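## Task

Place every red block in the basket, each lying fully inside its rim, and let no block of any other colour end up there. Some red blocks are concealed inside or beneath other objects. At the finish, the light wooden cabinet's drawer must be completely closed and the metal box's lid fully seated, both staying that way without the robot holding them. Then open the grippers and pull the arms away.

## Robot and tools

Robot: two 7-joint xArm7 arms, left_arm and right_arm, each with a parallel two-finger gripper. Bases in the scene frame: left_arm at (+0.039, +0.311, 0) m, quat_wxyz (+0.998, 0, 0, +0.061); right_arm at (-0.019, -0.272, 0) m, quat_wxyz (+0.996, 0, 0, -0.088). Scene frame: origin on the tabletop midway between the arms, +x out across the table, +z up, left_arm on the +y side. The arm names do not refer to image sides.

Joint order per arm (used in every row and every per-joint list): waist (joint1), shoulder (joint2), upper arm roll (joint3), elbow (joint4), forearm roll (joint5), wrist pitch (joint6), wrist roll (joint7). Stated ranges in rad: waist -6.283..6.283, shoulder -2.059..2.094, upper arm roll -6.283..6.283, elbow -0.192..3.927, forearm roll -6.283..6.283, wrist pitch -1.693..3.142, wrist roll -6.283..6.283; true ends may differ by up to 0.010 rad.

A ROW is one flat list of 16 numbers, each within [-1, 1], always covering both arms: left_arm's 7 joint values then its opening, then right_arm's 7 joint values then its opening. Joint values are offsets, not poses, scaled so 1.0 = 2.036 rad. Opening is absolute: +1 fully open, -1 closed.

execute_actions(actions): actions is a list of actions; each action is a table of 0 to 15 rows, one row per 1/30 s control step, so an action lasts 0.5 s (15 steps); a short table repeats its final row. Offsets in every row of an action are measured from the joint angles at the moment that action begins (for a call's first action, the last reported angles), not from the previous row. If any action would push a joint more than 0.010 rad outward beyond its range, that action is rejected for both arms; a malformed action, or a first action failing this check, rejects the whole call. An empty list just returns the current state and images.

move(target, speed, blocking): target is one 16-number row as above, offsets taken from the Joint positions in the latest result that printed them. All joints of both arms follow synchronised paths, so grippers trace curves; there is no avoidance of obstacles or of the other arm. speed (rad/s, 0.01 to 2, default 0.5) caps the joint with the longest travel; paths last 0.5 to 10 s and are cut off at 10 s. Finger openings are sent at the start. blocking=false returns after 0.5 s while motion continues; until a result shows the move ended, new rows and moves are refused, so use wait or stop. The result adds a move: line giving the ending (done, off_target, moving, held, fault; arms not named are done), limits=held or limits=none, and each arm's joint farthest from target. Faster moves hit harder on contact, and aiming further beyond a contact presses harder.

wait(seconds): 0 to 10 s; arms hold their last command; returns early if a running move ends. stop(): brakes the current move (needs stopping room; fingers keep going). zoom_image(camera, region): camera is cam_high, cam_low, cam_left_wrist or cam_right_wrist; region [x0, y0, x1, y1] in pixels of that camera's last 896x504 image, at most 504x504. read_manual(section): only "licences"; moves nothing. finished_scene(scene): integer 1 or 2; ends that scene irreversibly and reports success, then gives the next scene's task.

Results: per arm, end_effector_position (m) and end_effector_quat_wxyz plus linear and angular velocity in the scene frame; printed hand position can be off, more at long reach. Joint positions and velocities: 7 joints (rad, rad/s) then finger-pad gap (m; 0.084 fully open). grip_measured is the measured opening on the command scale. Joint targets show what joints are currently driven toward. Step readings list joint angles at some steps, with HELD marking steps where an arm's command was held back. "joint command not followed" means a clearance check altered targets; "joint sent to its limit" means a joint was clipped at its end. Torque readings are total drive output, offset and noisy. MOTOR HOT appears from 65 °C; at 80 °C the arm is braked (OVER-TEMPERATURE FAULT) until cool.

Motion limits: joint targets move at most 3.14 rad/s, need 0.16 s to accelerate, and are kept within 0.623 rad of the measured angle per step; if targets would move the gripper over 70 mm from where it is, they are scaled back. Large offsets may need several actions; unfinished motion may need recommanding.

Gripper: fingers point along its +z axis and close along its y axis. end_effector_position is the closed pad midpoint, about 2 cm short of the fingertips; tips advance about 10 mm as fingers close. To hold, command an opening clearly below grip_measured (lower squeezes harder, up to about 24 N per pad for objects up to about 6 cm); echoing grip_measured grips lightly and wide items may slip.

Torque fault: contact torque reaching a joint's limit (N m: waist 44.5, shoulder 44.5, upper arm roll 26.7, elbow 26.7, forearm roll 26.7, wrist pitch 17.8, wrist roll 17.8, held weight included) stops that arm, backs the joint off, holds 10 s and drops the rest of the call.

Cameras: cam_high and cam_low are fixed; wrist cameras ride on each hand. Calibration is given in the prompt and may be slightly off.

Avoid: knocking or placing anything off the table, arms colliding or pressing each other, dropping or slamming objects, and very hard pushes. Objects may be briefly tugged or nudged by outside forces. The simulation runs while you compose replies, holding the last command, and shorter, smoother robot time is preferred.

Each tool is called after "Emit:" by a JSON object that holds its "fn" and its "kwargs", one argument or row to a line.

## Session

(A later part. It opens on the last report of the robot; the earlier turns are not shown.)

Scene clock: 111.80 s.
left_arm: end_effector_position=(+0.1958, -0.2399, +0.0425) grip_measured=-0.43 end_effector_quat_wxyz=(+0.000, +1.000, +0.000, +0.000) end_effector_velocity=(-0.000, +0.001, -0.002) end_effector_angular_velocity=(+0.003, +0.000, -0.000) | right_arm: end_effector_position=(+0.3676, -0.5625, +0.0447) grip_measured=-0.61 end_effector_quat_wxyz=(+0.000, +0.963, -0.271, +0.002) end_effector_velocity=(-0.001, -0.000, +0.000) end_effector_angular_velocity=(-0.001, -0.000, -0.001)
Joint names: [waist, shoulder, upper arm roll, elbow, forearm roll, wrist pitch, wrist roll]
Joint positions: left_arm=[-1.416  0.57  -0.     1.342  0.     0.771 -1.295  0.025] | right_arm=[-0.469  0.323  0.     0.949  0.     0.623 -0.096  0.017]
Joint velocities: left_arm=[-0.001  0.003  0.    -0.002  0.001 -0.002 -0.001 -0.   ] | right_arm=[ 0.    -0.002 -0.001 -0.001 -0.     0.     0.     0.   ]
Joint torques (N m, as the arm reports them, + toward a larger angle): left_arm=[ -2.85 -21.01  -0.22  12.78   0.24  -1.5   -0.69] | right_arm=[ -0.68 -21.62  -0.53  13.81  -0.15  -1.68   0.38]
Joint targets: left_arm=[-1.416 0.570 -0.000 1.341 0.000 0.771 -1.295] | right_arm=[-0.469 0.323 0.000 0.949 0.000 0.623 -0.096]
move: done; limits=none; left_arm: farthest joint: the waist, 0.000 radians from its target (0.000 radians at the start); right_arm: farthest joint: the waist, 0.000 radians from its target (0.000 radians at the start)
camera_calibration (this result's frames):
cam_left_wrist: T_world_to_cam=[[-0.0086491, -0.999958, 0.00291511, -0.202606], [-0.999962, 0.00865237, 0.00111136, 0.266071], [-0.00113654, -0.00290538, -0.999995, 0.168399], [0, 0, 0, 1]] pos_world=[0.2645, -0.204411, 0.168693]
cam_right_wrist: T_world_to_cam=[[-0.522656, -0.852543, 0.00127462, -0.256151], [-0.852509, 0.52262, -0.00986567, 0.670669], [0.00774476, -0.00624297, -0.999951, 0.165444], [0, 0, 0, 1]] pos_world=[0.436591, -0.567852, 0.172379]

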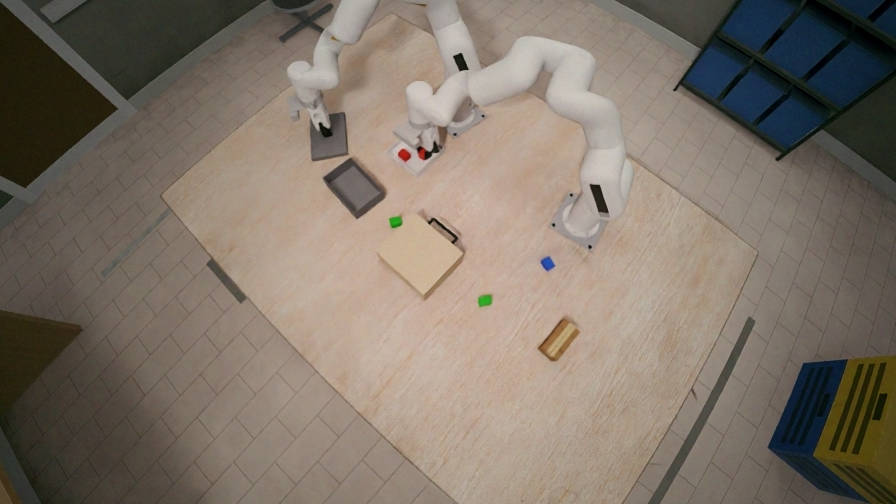

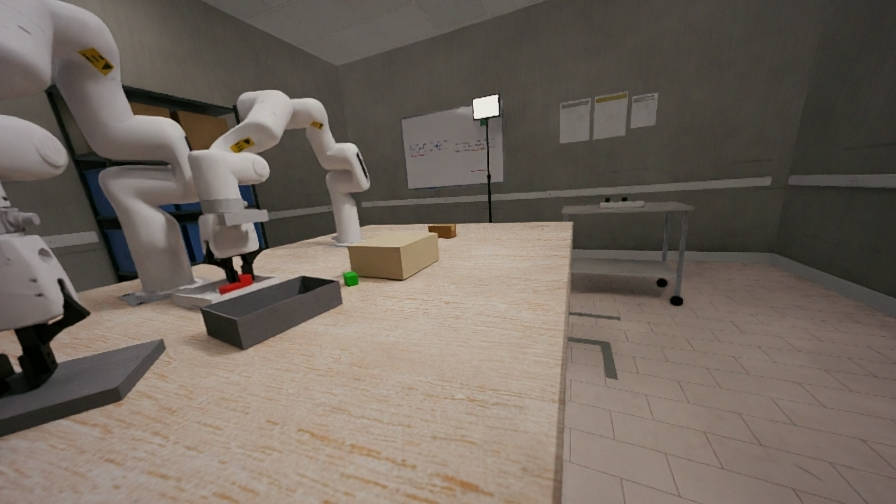

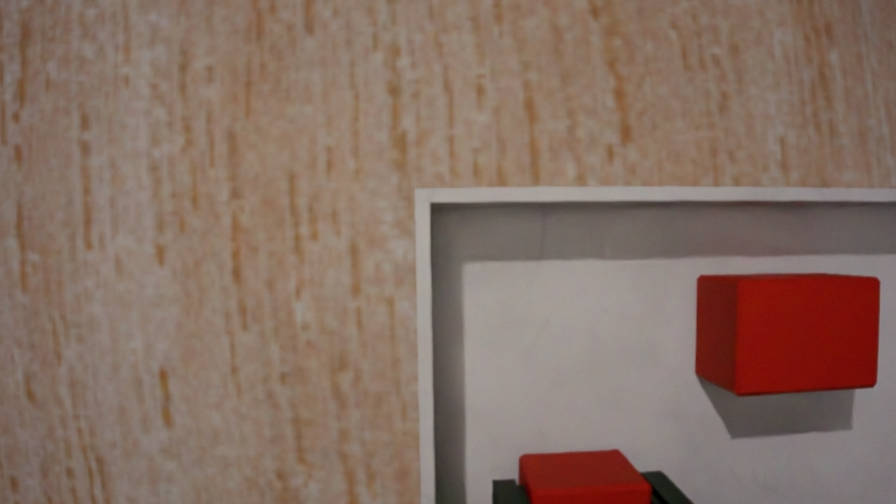

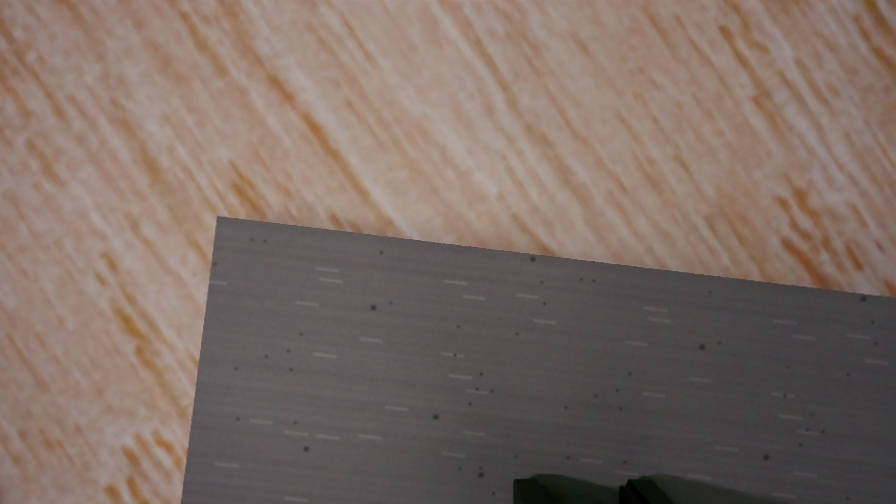

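Emit:
{"fn": "move", "kwargs": {
  "target": [0,0.003,0,-0.0006,0,-0.0036,0,-0.8, 0,0,0,0,0,0,0,-1],
  "speed": 0.02
}}

Emit:
{"fn": "move", "kwargs": {
  "target": [0,0,0,0,0,0,0,-0.22, 0,0,0,0,0,0,0,-1]
}}

Emit:
{"fn": "move", "kwargs": {
  "target": [0,-0.0508,0,0.016,0,0.0668,0,-0.22, 0,-0.0813,0,0.028,0,0.1105,0,-1],
  "speed": 0.25
}}

Emit:
{"fn": "move", "kwargs": {
  "target": [0.285,-0.2118,0,-0.2496,0,-0.0378,0.6,-0.3, 0,0,0,0,0,0,0,-1],
  "speed": 0.8
}}

Emit:
{"fn": "move", "kwargs": {
  "target": [0,0,0,0,0,0,0.466,-0.3, 0.27,0,0,0,0,0,0,-1],
  "speed": 0.65
}}

Scene clock: 120.27 s.
left_arm: end_effector_position=(+0.1958, -0.2398, +0.0391) grip_measured=-0.43 end_effector_quat_wxyz=(+0.000, +1.000, +0.000, +0.000) end_effector_velocity=(-0.001, -0.001, +0.000) end_effector_angular_velocity=(-0.003, -0.000, -0.001) | right_arm: end_effector_position=(+0.3676, -0.5625, +0.0447) grip_measured=-0.61 end_effector_quat_wxyz=(+0.000, +0.963, -0.271, +0.002) end_effector_velocity=(-0.000, +0.000, -0.001) end_effector_angular_velocity=(+0.001, +0.000, -0.001)
Joint names: [waist, shoulder, upper arm roll, elbow, forearm roll, wrist pitch, wrist roll]
Joint positions: left_arm=[-1.416  0.576 -0.     1.34   0.     0.764 -1.295  0.025] | right_arm=[-0.469  0.323  0.     0.949  0.     0.623 -0.096  0.017]
Joint velocities: left_arm=[-0.001  0.    -0.001  0.001 -0.001 -0.002  0.     0.   ] | right_arm=[ 0.     0.001  0.    -0.001  0.    -0.001  0.001  0.   ]
Joint torques (N m, as the arm reports them, + toward a larger angle): left_arm=[ -2.72 -21.02  -0.03  12.68   0.25  -1.52  -0.67] | right_arm=[ -0.83 -21.72  -0.63  13.88  -0.13  -1.52   0.48]
Joint targets: left_arm=[-1.416 0.576 -0.000 1.340 0.000 0.764 -1.295] | right_arm=[-0.469 0.323 0.000 0.949 0.000 0.623 -0.096]
move: done; limits=none; left_arm: farthest joint: the waist, 0.000 radians from its target (0.000 radians at the start); right_arm: farthest joint: the waist, 0.000 radians from its target (0.000 radians at the start)
camera_calibration (this result's frames):
cam_left_wrist: T_world_to_cam=[[-0.00864809, -0.999959, 0.00283608, -0.202493], [-0.999962, 0.00865134, 0.00113581, 0.266045], [-0.0011603, -0.00282615, -0.999995, 0.165066], [0, 0, 0, 1]] pos_world=[0.264475, -0.20432, 0.165338]
cam_right_wrist: T_world_to_cam=[[-0.522653, -0.852545, 0.00127313, -0.256151], [-0.852511, 0.522617, -0.00986066, 0.670666], [0.00774129, -0.00623906, -0.999951, 0.165445], [0, 0, 0, 1]] pos_world=[0.436591, -0.567849, 0.172376]

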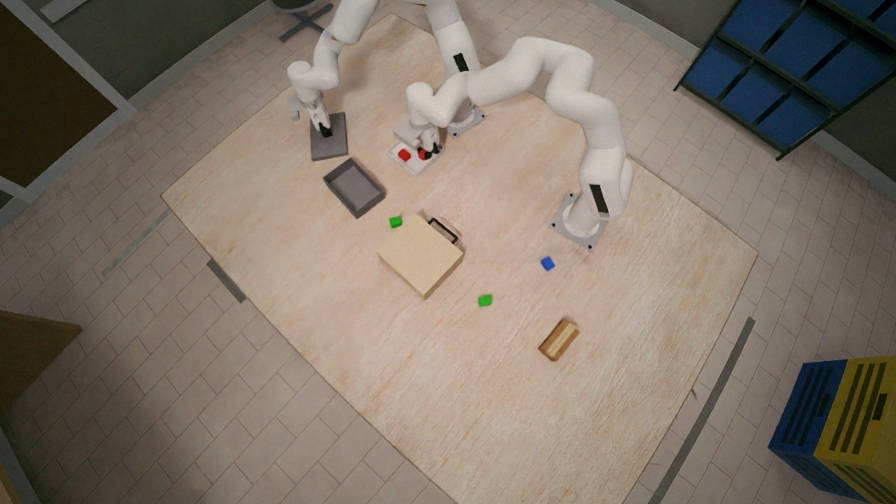

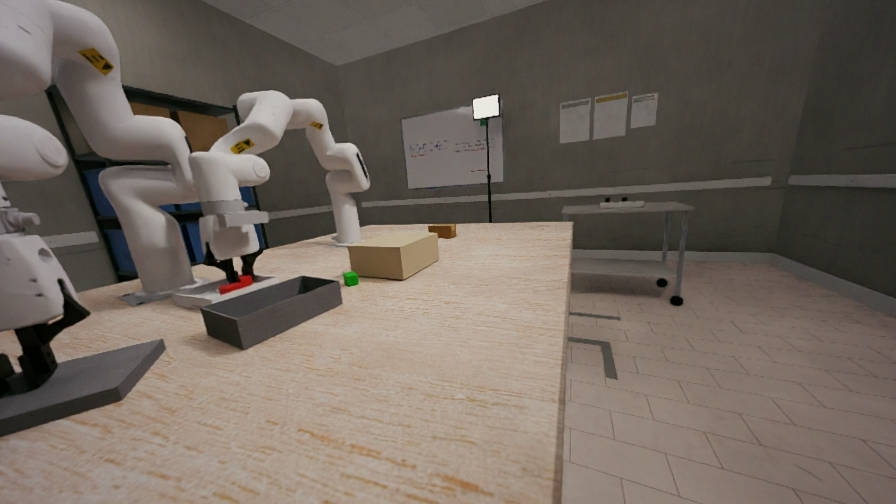

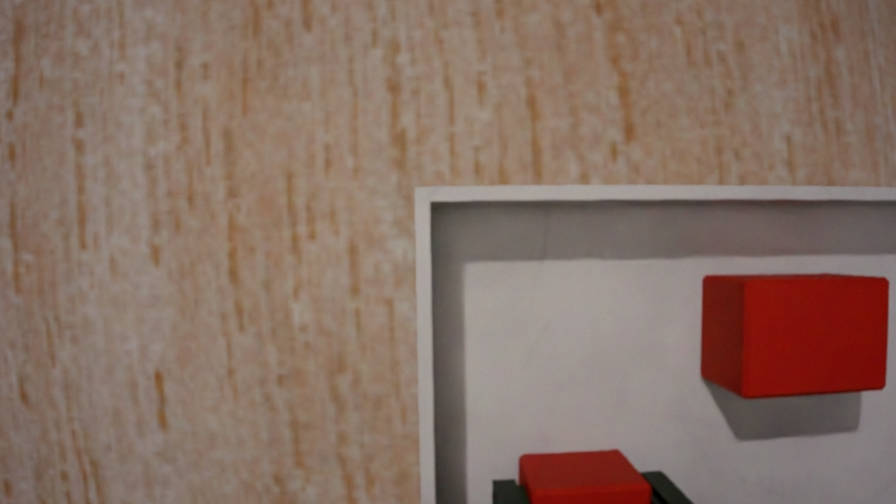

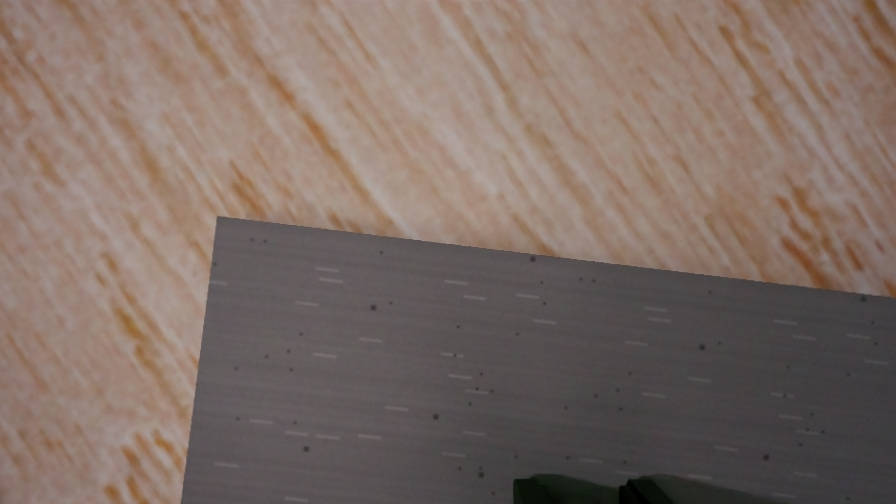

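Scene clock: 120.77 s.
left_arm: end_effector_position=(+0.1958, -0.2398, +0.0392) grip_measured=-0.24 end_effector_quat_wxyz=(+0.000, +1.000, +0.000, +0.000) end_effector_velocity=(+0.000, +0.000, -0.000) end_effector_angular_velocity=(+0.001, -0.000, -0.001) | right_arm: end_effector_position=(+0.3676, -0.5625, +0.0447) grip_measured=-0.61 end_effector_quat_wxyz=(+0.000, +0.963, -0.271, +0.002) end_effector_velocity=(-0.000, -0.001, -0.000) end_effector_angular_velocity=(-0.000, +0.000, -0.002)
Joint names: [waist, shoulder, upper arm roll, elbow, forearm roll, wrist pitch, wrist roll]
Joint positions: left_arm=[-1.416  0.576 -0.     1.34   0.     0.764 -1.295  0.034] | right_arm=[-0.469  0.323  0.     0.949  0.     0.623 -0.096  0.017]
Joint velocities: left_arm=[-0.     0.     0.     0.     0.001  0.     0.    -0.   ] | right_arm=[ 0.     0.001 -0.002  0.001  0.    -0.     0.    -0.   ]
Joint torques (N m, as the arm reports them, + toward a larger angle): left_arm=[ -2.83 -20.73   0.04  12.56   0.36  -1.45  -0.75] | right_arm=[ -0.87 -21.43  -0.63  14.05  -0.35  -1.66   0.34]
Joint targets: left_arm=[-1.416 0.576 -0.000 1.340 0.000 0.764 -1.295] | right_arm=[-0.469 0.323 0.000 0.949 0.000 0.623 -0.096]
move: done; limits=none; left_arm: farthest joint: the waist, 0.000 radians from its target (0.000 radians at the start); right_arm: farthest joint: the waist, 0.000 radians from its target (0.000 radians at the start)
camera_calibration (this result's frames):
cam_left_wrist: T_world_to_cam=[[-0.00864785, -0.999958, 0.00289241, -0.202513], [-0.999962, 0.00865112, 0.00111914, 0.266051], [-0.00114412, -0.00288262, -0.999995, 0.165076], [0, 0, 0, 1]] pos_world=[0.264478, -0.20433, 0.165363]
cam_right_wrist: T_world_to_cam=[[-0.522652, -0.852545, 0.00127318, -0.256151], [-0.852511, 0.522617, -0.0098605, 0.670666], [0.00774113, -0.00623902, -0.999951, 0.165445], [0, 0, 0, 1]] pos_world=[0.436591, -0.567849, 0.172376]

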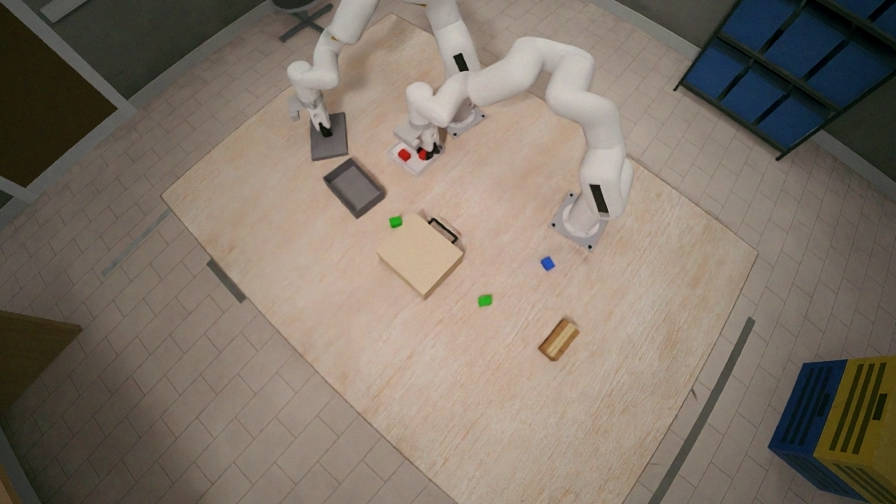

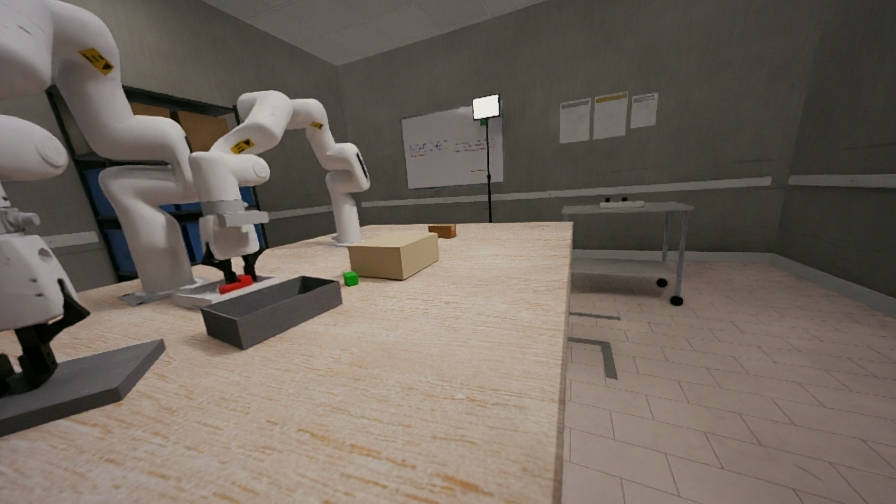

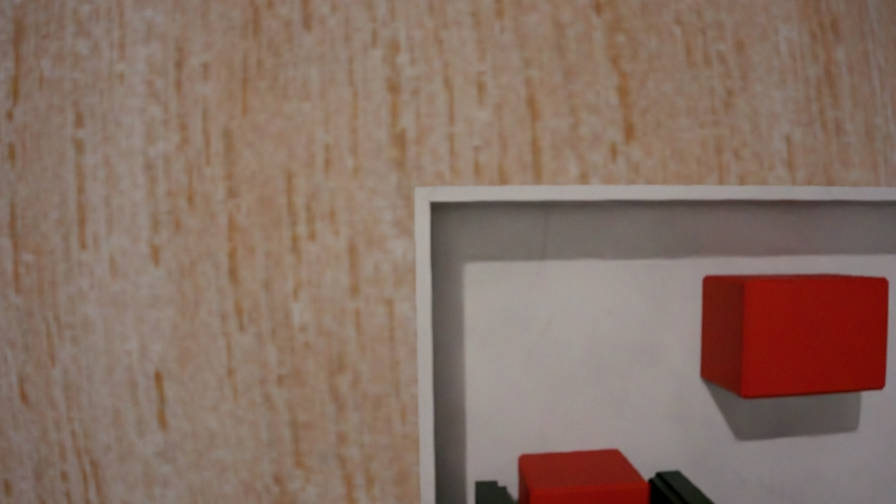

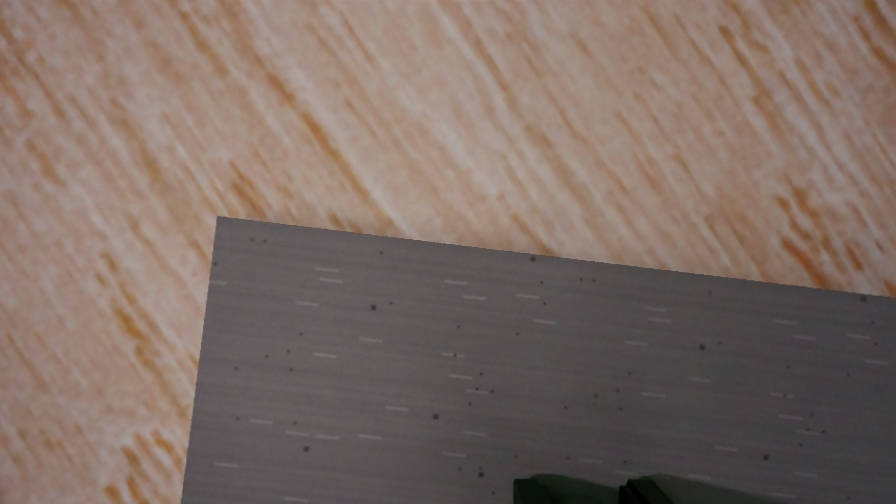

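Scene clock: 122.17 s.
left_arm: end_effector_position=(+0.1958, -0.2397, +0.1003) grip_measured=-0.24 end_effector_quat_wxyz=(+0.000, +1.000, +0.000, +0.000) end_effector_velocity=(+0.001, -0.001, +0.003) end_effector_angular_velocity=(-0.004, -0.001, +0.001) | right_arm: end_effector_position=(+0.3669, -0.5619, +0.1281) grip_measured=-0.61 end_effector_quat_wxyz=(-0.000, +0.963, -0.271, +0.000) end_effector_velocity=(+0.001, -0.000, +0.002) end_effector_angular_velocity=(-0.002, -0.002, +0.001)
Joint names: [waist, shoulder, upper arm roll, elbow, forearm roll, wrist pitch, wrist roll]
Joint positions: left_arm=[-1.416  0.473 -0.     1.373  0.     0.9   -1.295  0.034] | right_arm=[-0.469  0.158  0.     1.006  0.     0.847 -0.096  0.017]
Joint velocities: left_arm=[ 0.    -0.004  0.     0.002 -0.     0.001  0.    -0.   ] | right_arm=[-0.    -0.004  0.001  0.001 -0.     0.002  0.    -0.   ]
Joint torques (N m, as the arm reports them, + toward a larger angle): left_arm=[ -2.53 -20.21  -0.14  13.27   0.33  -1.52  -0.66] | right_arm=[ -0.95 -20.76  -0.61  16.35  -0.05  -1.64   0.36]
Joint targets: left_arm=[-1.416 0.472 -0.000 1.373 0.000 0.900 -1.295] | right_arm=[-0.469 0.158 0.000 1.006 0.000 0.848 -0.096]
move: done; limits=none; left_arm: farthest joint: the waist, 0.000 radians from its target (0.000 radians at the start); right_arm: farthest joint: the shoulder, 0.001 radians from its target (0.166 radians at the start)
camera_calibration (this result's frames):
cam_left_wrist: T_world_to_cam=[[-0.00862133, -0.99996, 0.002518, -0.202591], [-0.999962, 0.00862438, 0.00120245, 0.265959], [-0.00122412, -0.00250754, -0.999996, 0.226311], [0, 0, 0, 1]] pos_world=[0.264479, -0.204309, 0.2265]
cam_right_wrist: T_world_to_cam=[[-0.522578, -0.852591, 0.000988777, -0.256169], [-0.852574, 0.52256, -0.00692716, 0.670146], [0.00538933, -0.00446299, -0.999976, 0.250676], [0, 0, 0, 1]] pos_world=[0.43613, -0.56748, 0.255566]

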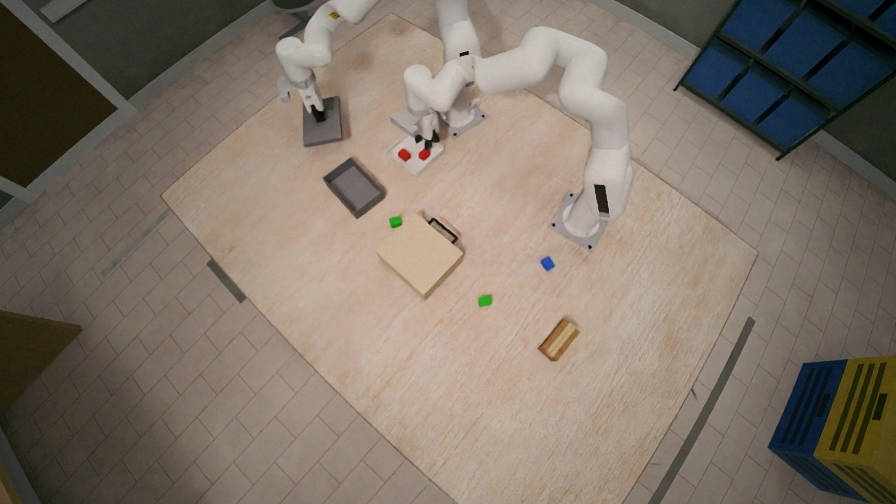

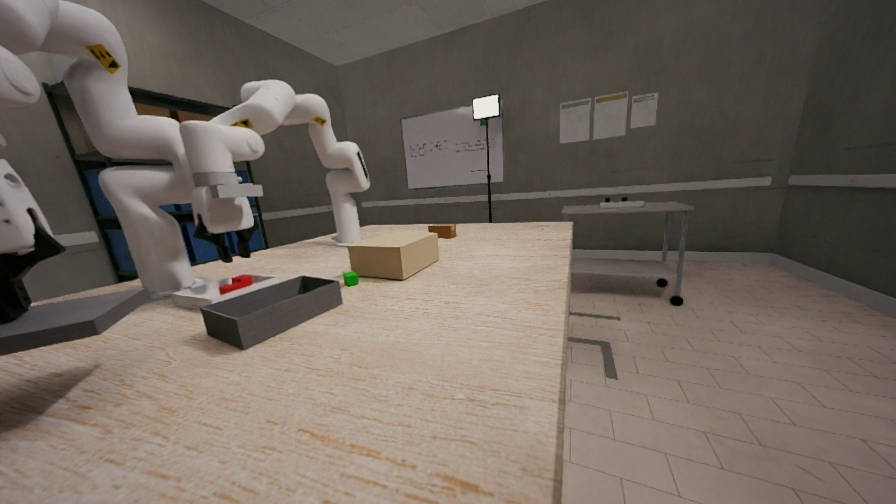

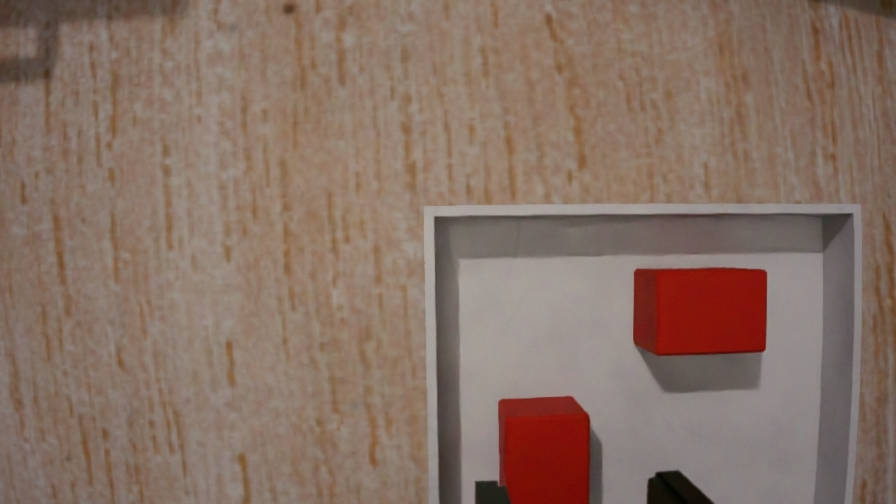

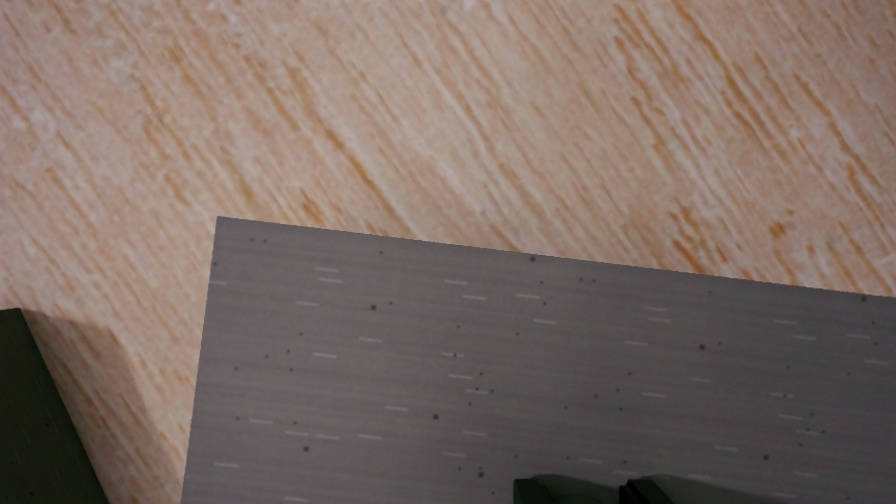

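Scene clock: 124.37 s.
left_arm: end_effector_position=(+0.3751, +0.0199, +0.1300) grip_measured=-0.32 end_effector_quat_wxyz=(-0.000, +0.949, -0.315, +0.000) end_effector_velocity=(+0.000, +0.001, +0.000) end_effector_angular_velocity=(-0.000, -0.001, -0.000) | right_arm: end_effector_position=(+0.3669, -0.5619, +0.1281) grip_measured=-0.61 end_effector_quat_wxyz=(-0.000, +0.963, -0.271, +0.000) end_effector_velocity=(-0.001, -0.000, -0.001) end_effector_angular_velocity=(+0.001, +0.002, -0.001)
Joint names: [waist, shoulder, upper arm roll, elbow, forearm roll, wrist pitch, wrist roll]
Joint positions: left_arm=[-0.837  0.042 -0.     0.865  0.     0.823 -0.073  0.03 ] | right_arm=[-0.469  0.158  0.     1.006  0.     0.847 -0.096  0.017]
Joint velocities: left_arm=[ 0.003 -0.001 -0.001 -0.001  0.    -0.001  0.002 -0.   ] | right_arm=[ 0.    -0.    -0.002 -0.002  0.     0.001 -0.001  0.   ]
Joint torques (N m, as the arm reports them, + toward a larger angle): left_arm=[ -2.59 -13.89   0.17  12.81   0.33  -1.45  -0.61] | right_arm=[ -0.77 -21.15  -0.71  16.4   -0.11  -1.74   0.41]
Joint targets: left_arm=[-0.836 0.042 -0.000 0.865 0.000 0.823 -0.073] | right_arm=[-0.469 0.158 0.000 1.006 0.000 0.847 -0.096]
move: done; limits=none; left_arm: farthest joint: the waist, 0.001 radians from its target (0.581 radians at the start); right_arm: farthest joint: the waist, 0.000 radians from its target (0.000 radians at the start)
camera_calibration (this result's frames):
cam_left_wrist: T_world_to_cam=[[-0.605351, -0.795955, 0.00232486, 0.278291], [-0.795955, 0.605355, 0.00132218, 0.354648], [-0.00245976, -0.0010501, -0.999996, 0.257311], [0, 0, 0, 1]] pos_world=[0.45138, 0.00708971, 0.256194]
cam_right_wrist: T_world_to_cam=[[-0.522578, -0.852591, 0.000988777, -0.256169], [-0.852574, 0.52256, -0.0069272, 0.670146], [0.00538938, -0.00446301, -0.999976, 0.250676], [0, 0, 0, 1]] pos_world=[0.43613, -0.56748, 0.255566]

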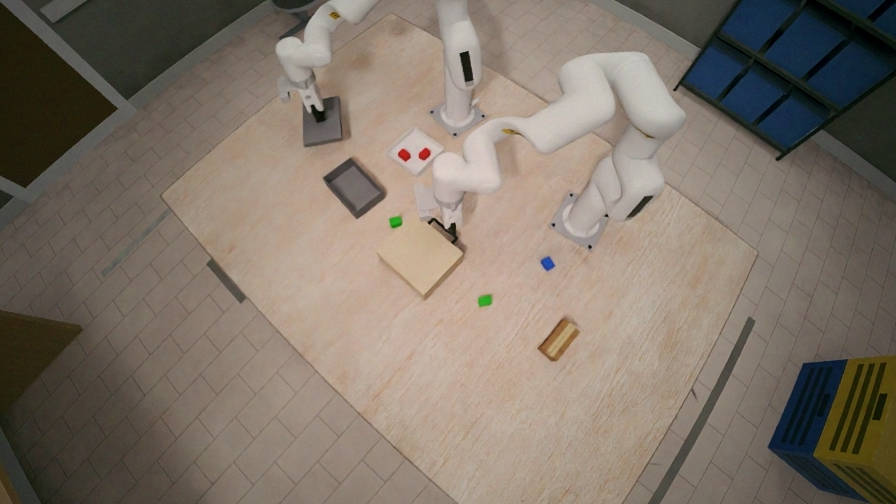

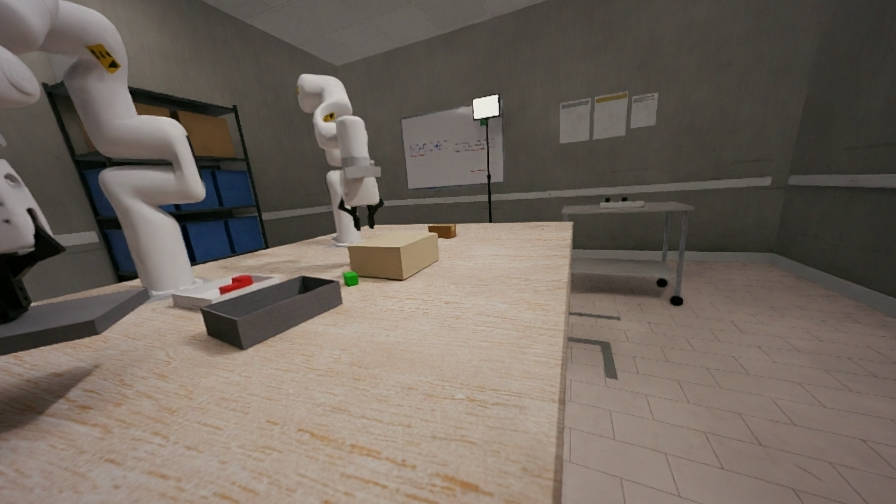

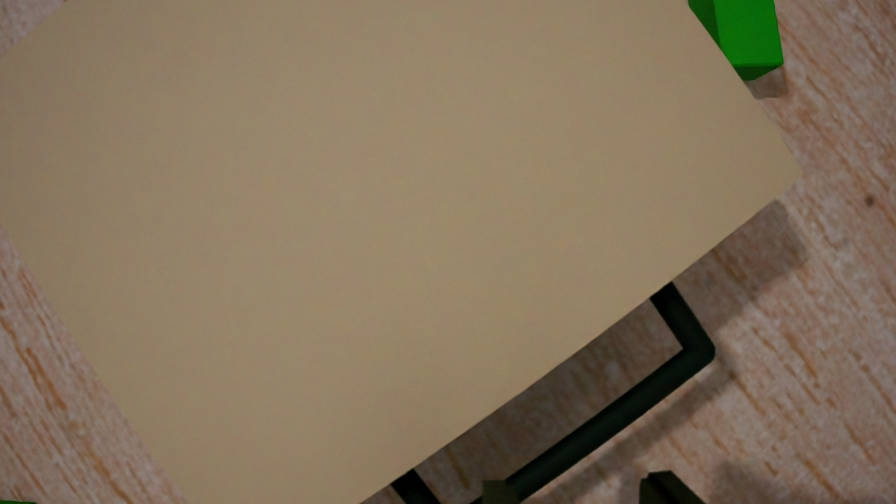

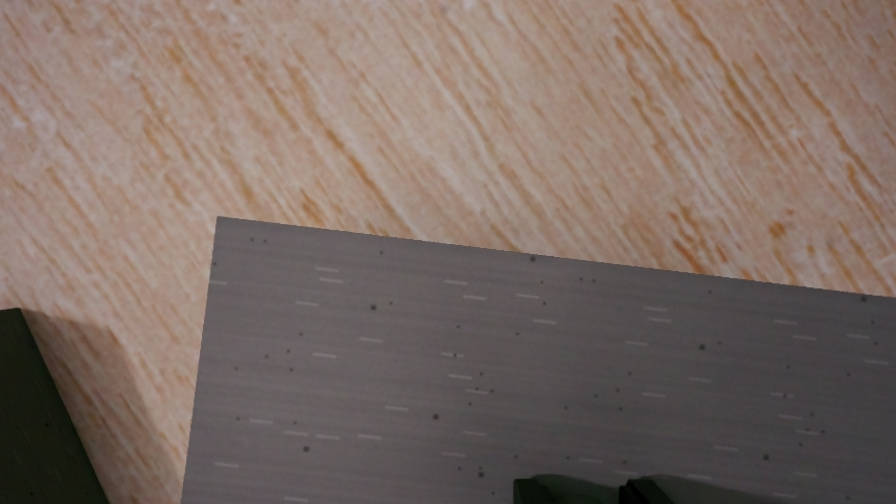

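Scene clock: 126.47 s.
left_arm: end_effector_position=(+0.3751, +0.0199, +0.1300) grip_measured=-0.32 end_effector_quat_wxyz=(+0.000, -0.700, +0.714, -0.000) end_effector_velocity=(-0.000, -0.000, +0.000) end_effector_angular_velocity=(-0.000, -0.000, -0.003) | right_arm: end_effector_position=(+0.4615, -0.3182, +0.1281) grip_measured=-0.61 end_effector_quat_wxyz=(-0.000, +1.000, +0.000, +0.000) end_effector_velocity=(-0.000, +0.002, -0.001) end_effector_angular_velocity=(-0.000, +0.001, +0.004)
Joint names: [waist, shoulder, upper arm roll, elbow, forearm roll, wrist pitch, wrist roll]
Joint positions: left_arm=[-0.837  0.042 -0.     0.865  0.     0.823  0.875  0.03 ] | right_arm=[ 0.081  0.158  0.     1.006  0.     0.847 -0.096  0.017]
Joint velocities: left_arm=[ 0.    -0.    -0.001  0.     0.     0.     0.002 -0.   ] | right_arm=[ 0.002  0.     0.002 -0.001 -0.    -0.     0.     0.   ]
Joint torques (N m, as the arm reports them, + toward a larger angle): left_arm=[ -2.51 -13.7    0.07  12.91   0.22  -1.42  -0.65] | right_arm=[ -0.7  -20.86  -0.63  16.33  -0.16  -1.66   0.37]
Joint targets: left_arm=[-0.837 0.042 -0.000 0.865 0.000 0.823 0.875] | right_arm=[0.081 0.158 0.000 1.006 0.000 0.847 -0.096]
move: done; limits=none; left_arm: farthest joint: the wrist roll, 0.001 radians from its target (0.949 radians at the start); right_arm: farthest joint: the waist, 0.000 radians from its target (0.549 radians at the start)
camera_calibration (this result's frames):
cam_left_wrist: T_world_to_cam=[[-0.99961, 0.0278237, 0.00234342, 0.409819], [0.0278272, 0.999612, 0.00146897, 0.0377523], [-0.00230164, 0.00153361, -0.999996, 0.2572], [0, 0, 0, 1]] pos_world=[0.4092, -0.0495347, 0.256184]
cam_right_wrist: T_world_to_cam=[[-0.000803212, -0.999999, 0.0010245, -0.286631], [-0.999976, 0.000796105, -0.00691937, 0.525462], [0.00691855, -0.00103003, -0.999976, 0.25164], [0, 0, 0, 1]] pos_world=[0.523478, -0.28679, 0.255563]

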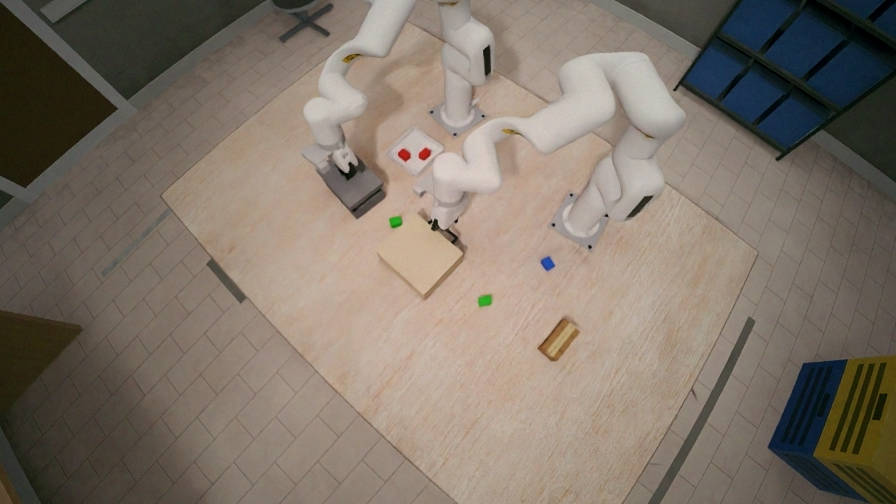

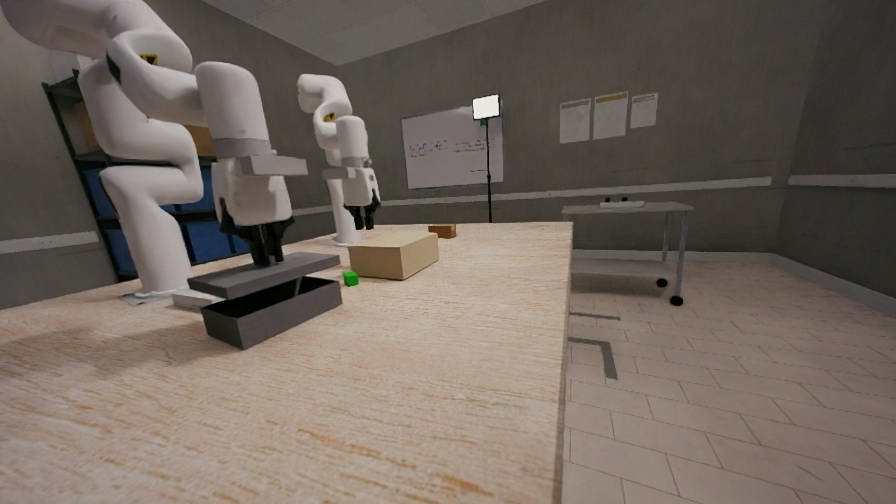

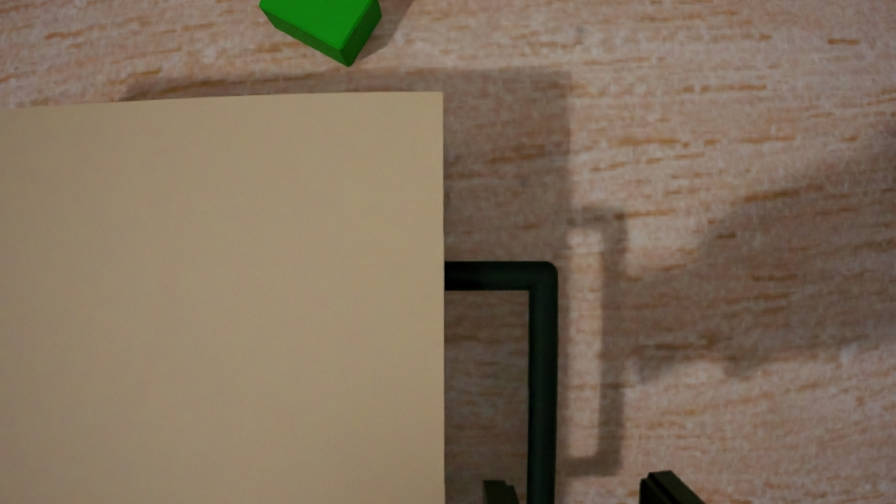

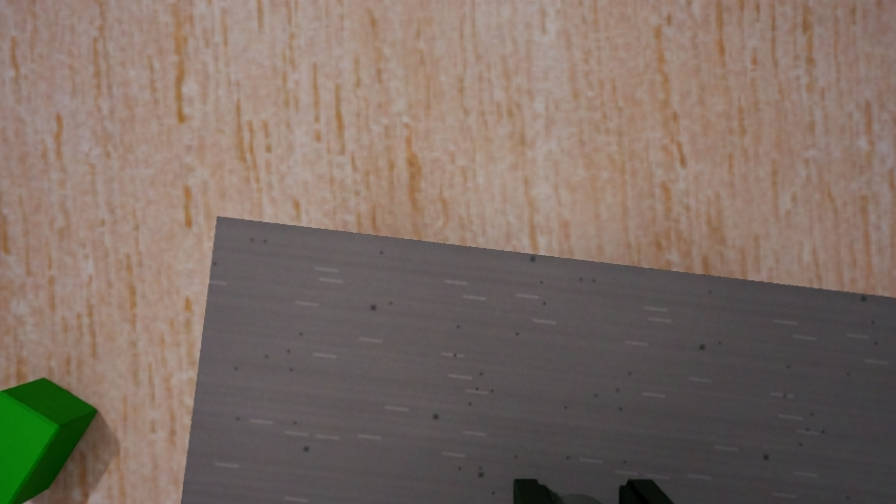

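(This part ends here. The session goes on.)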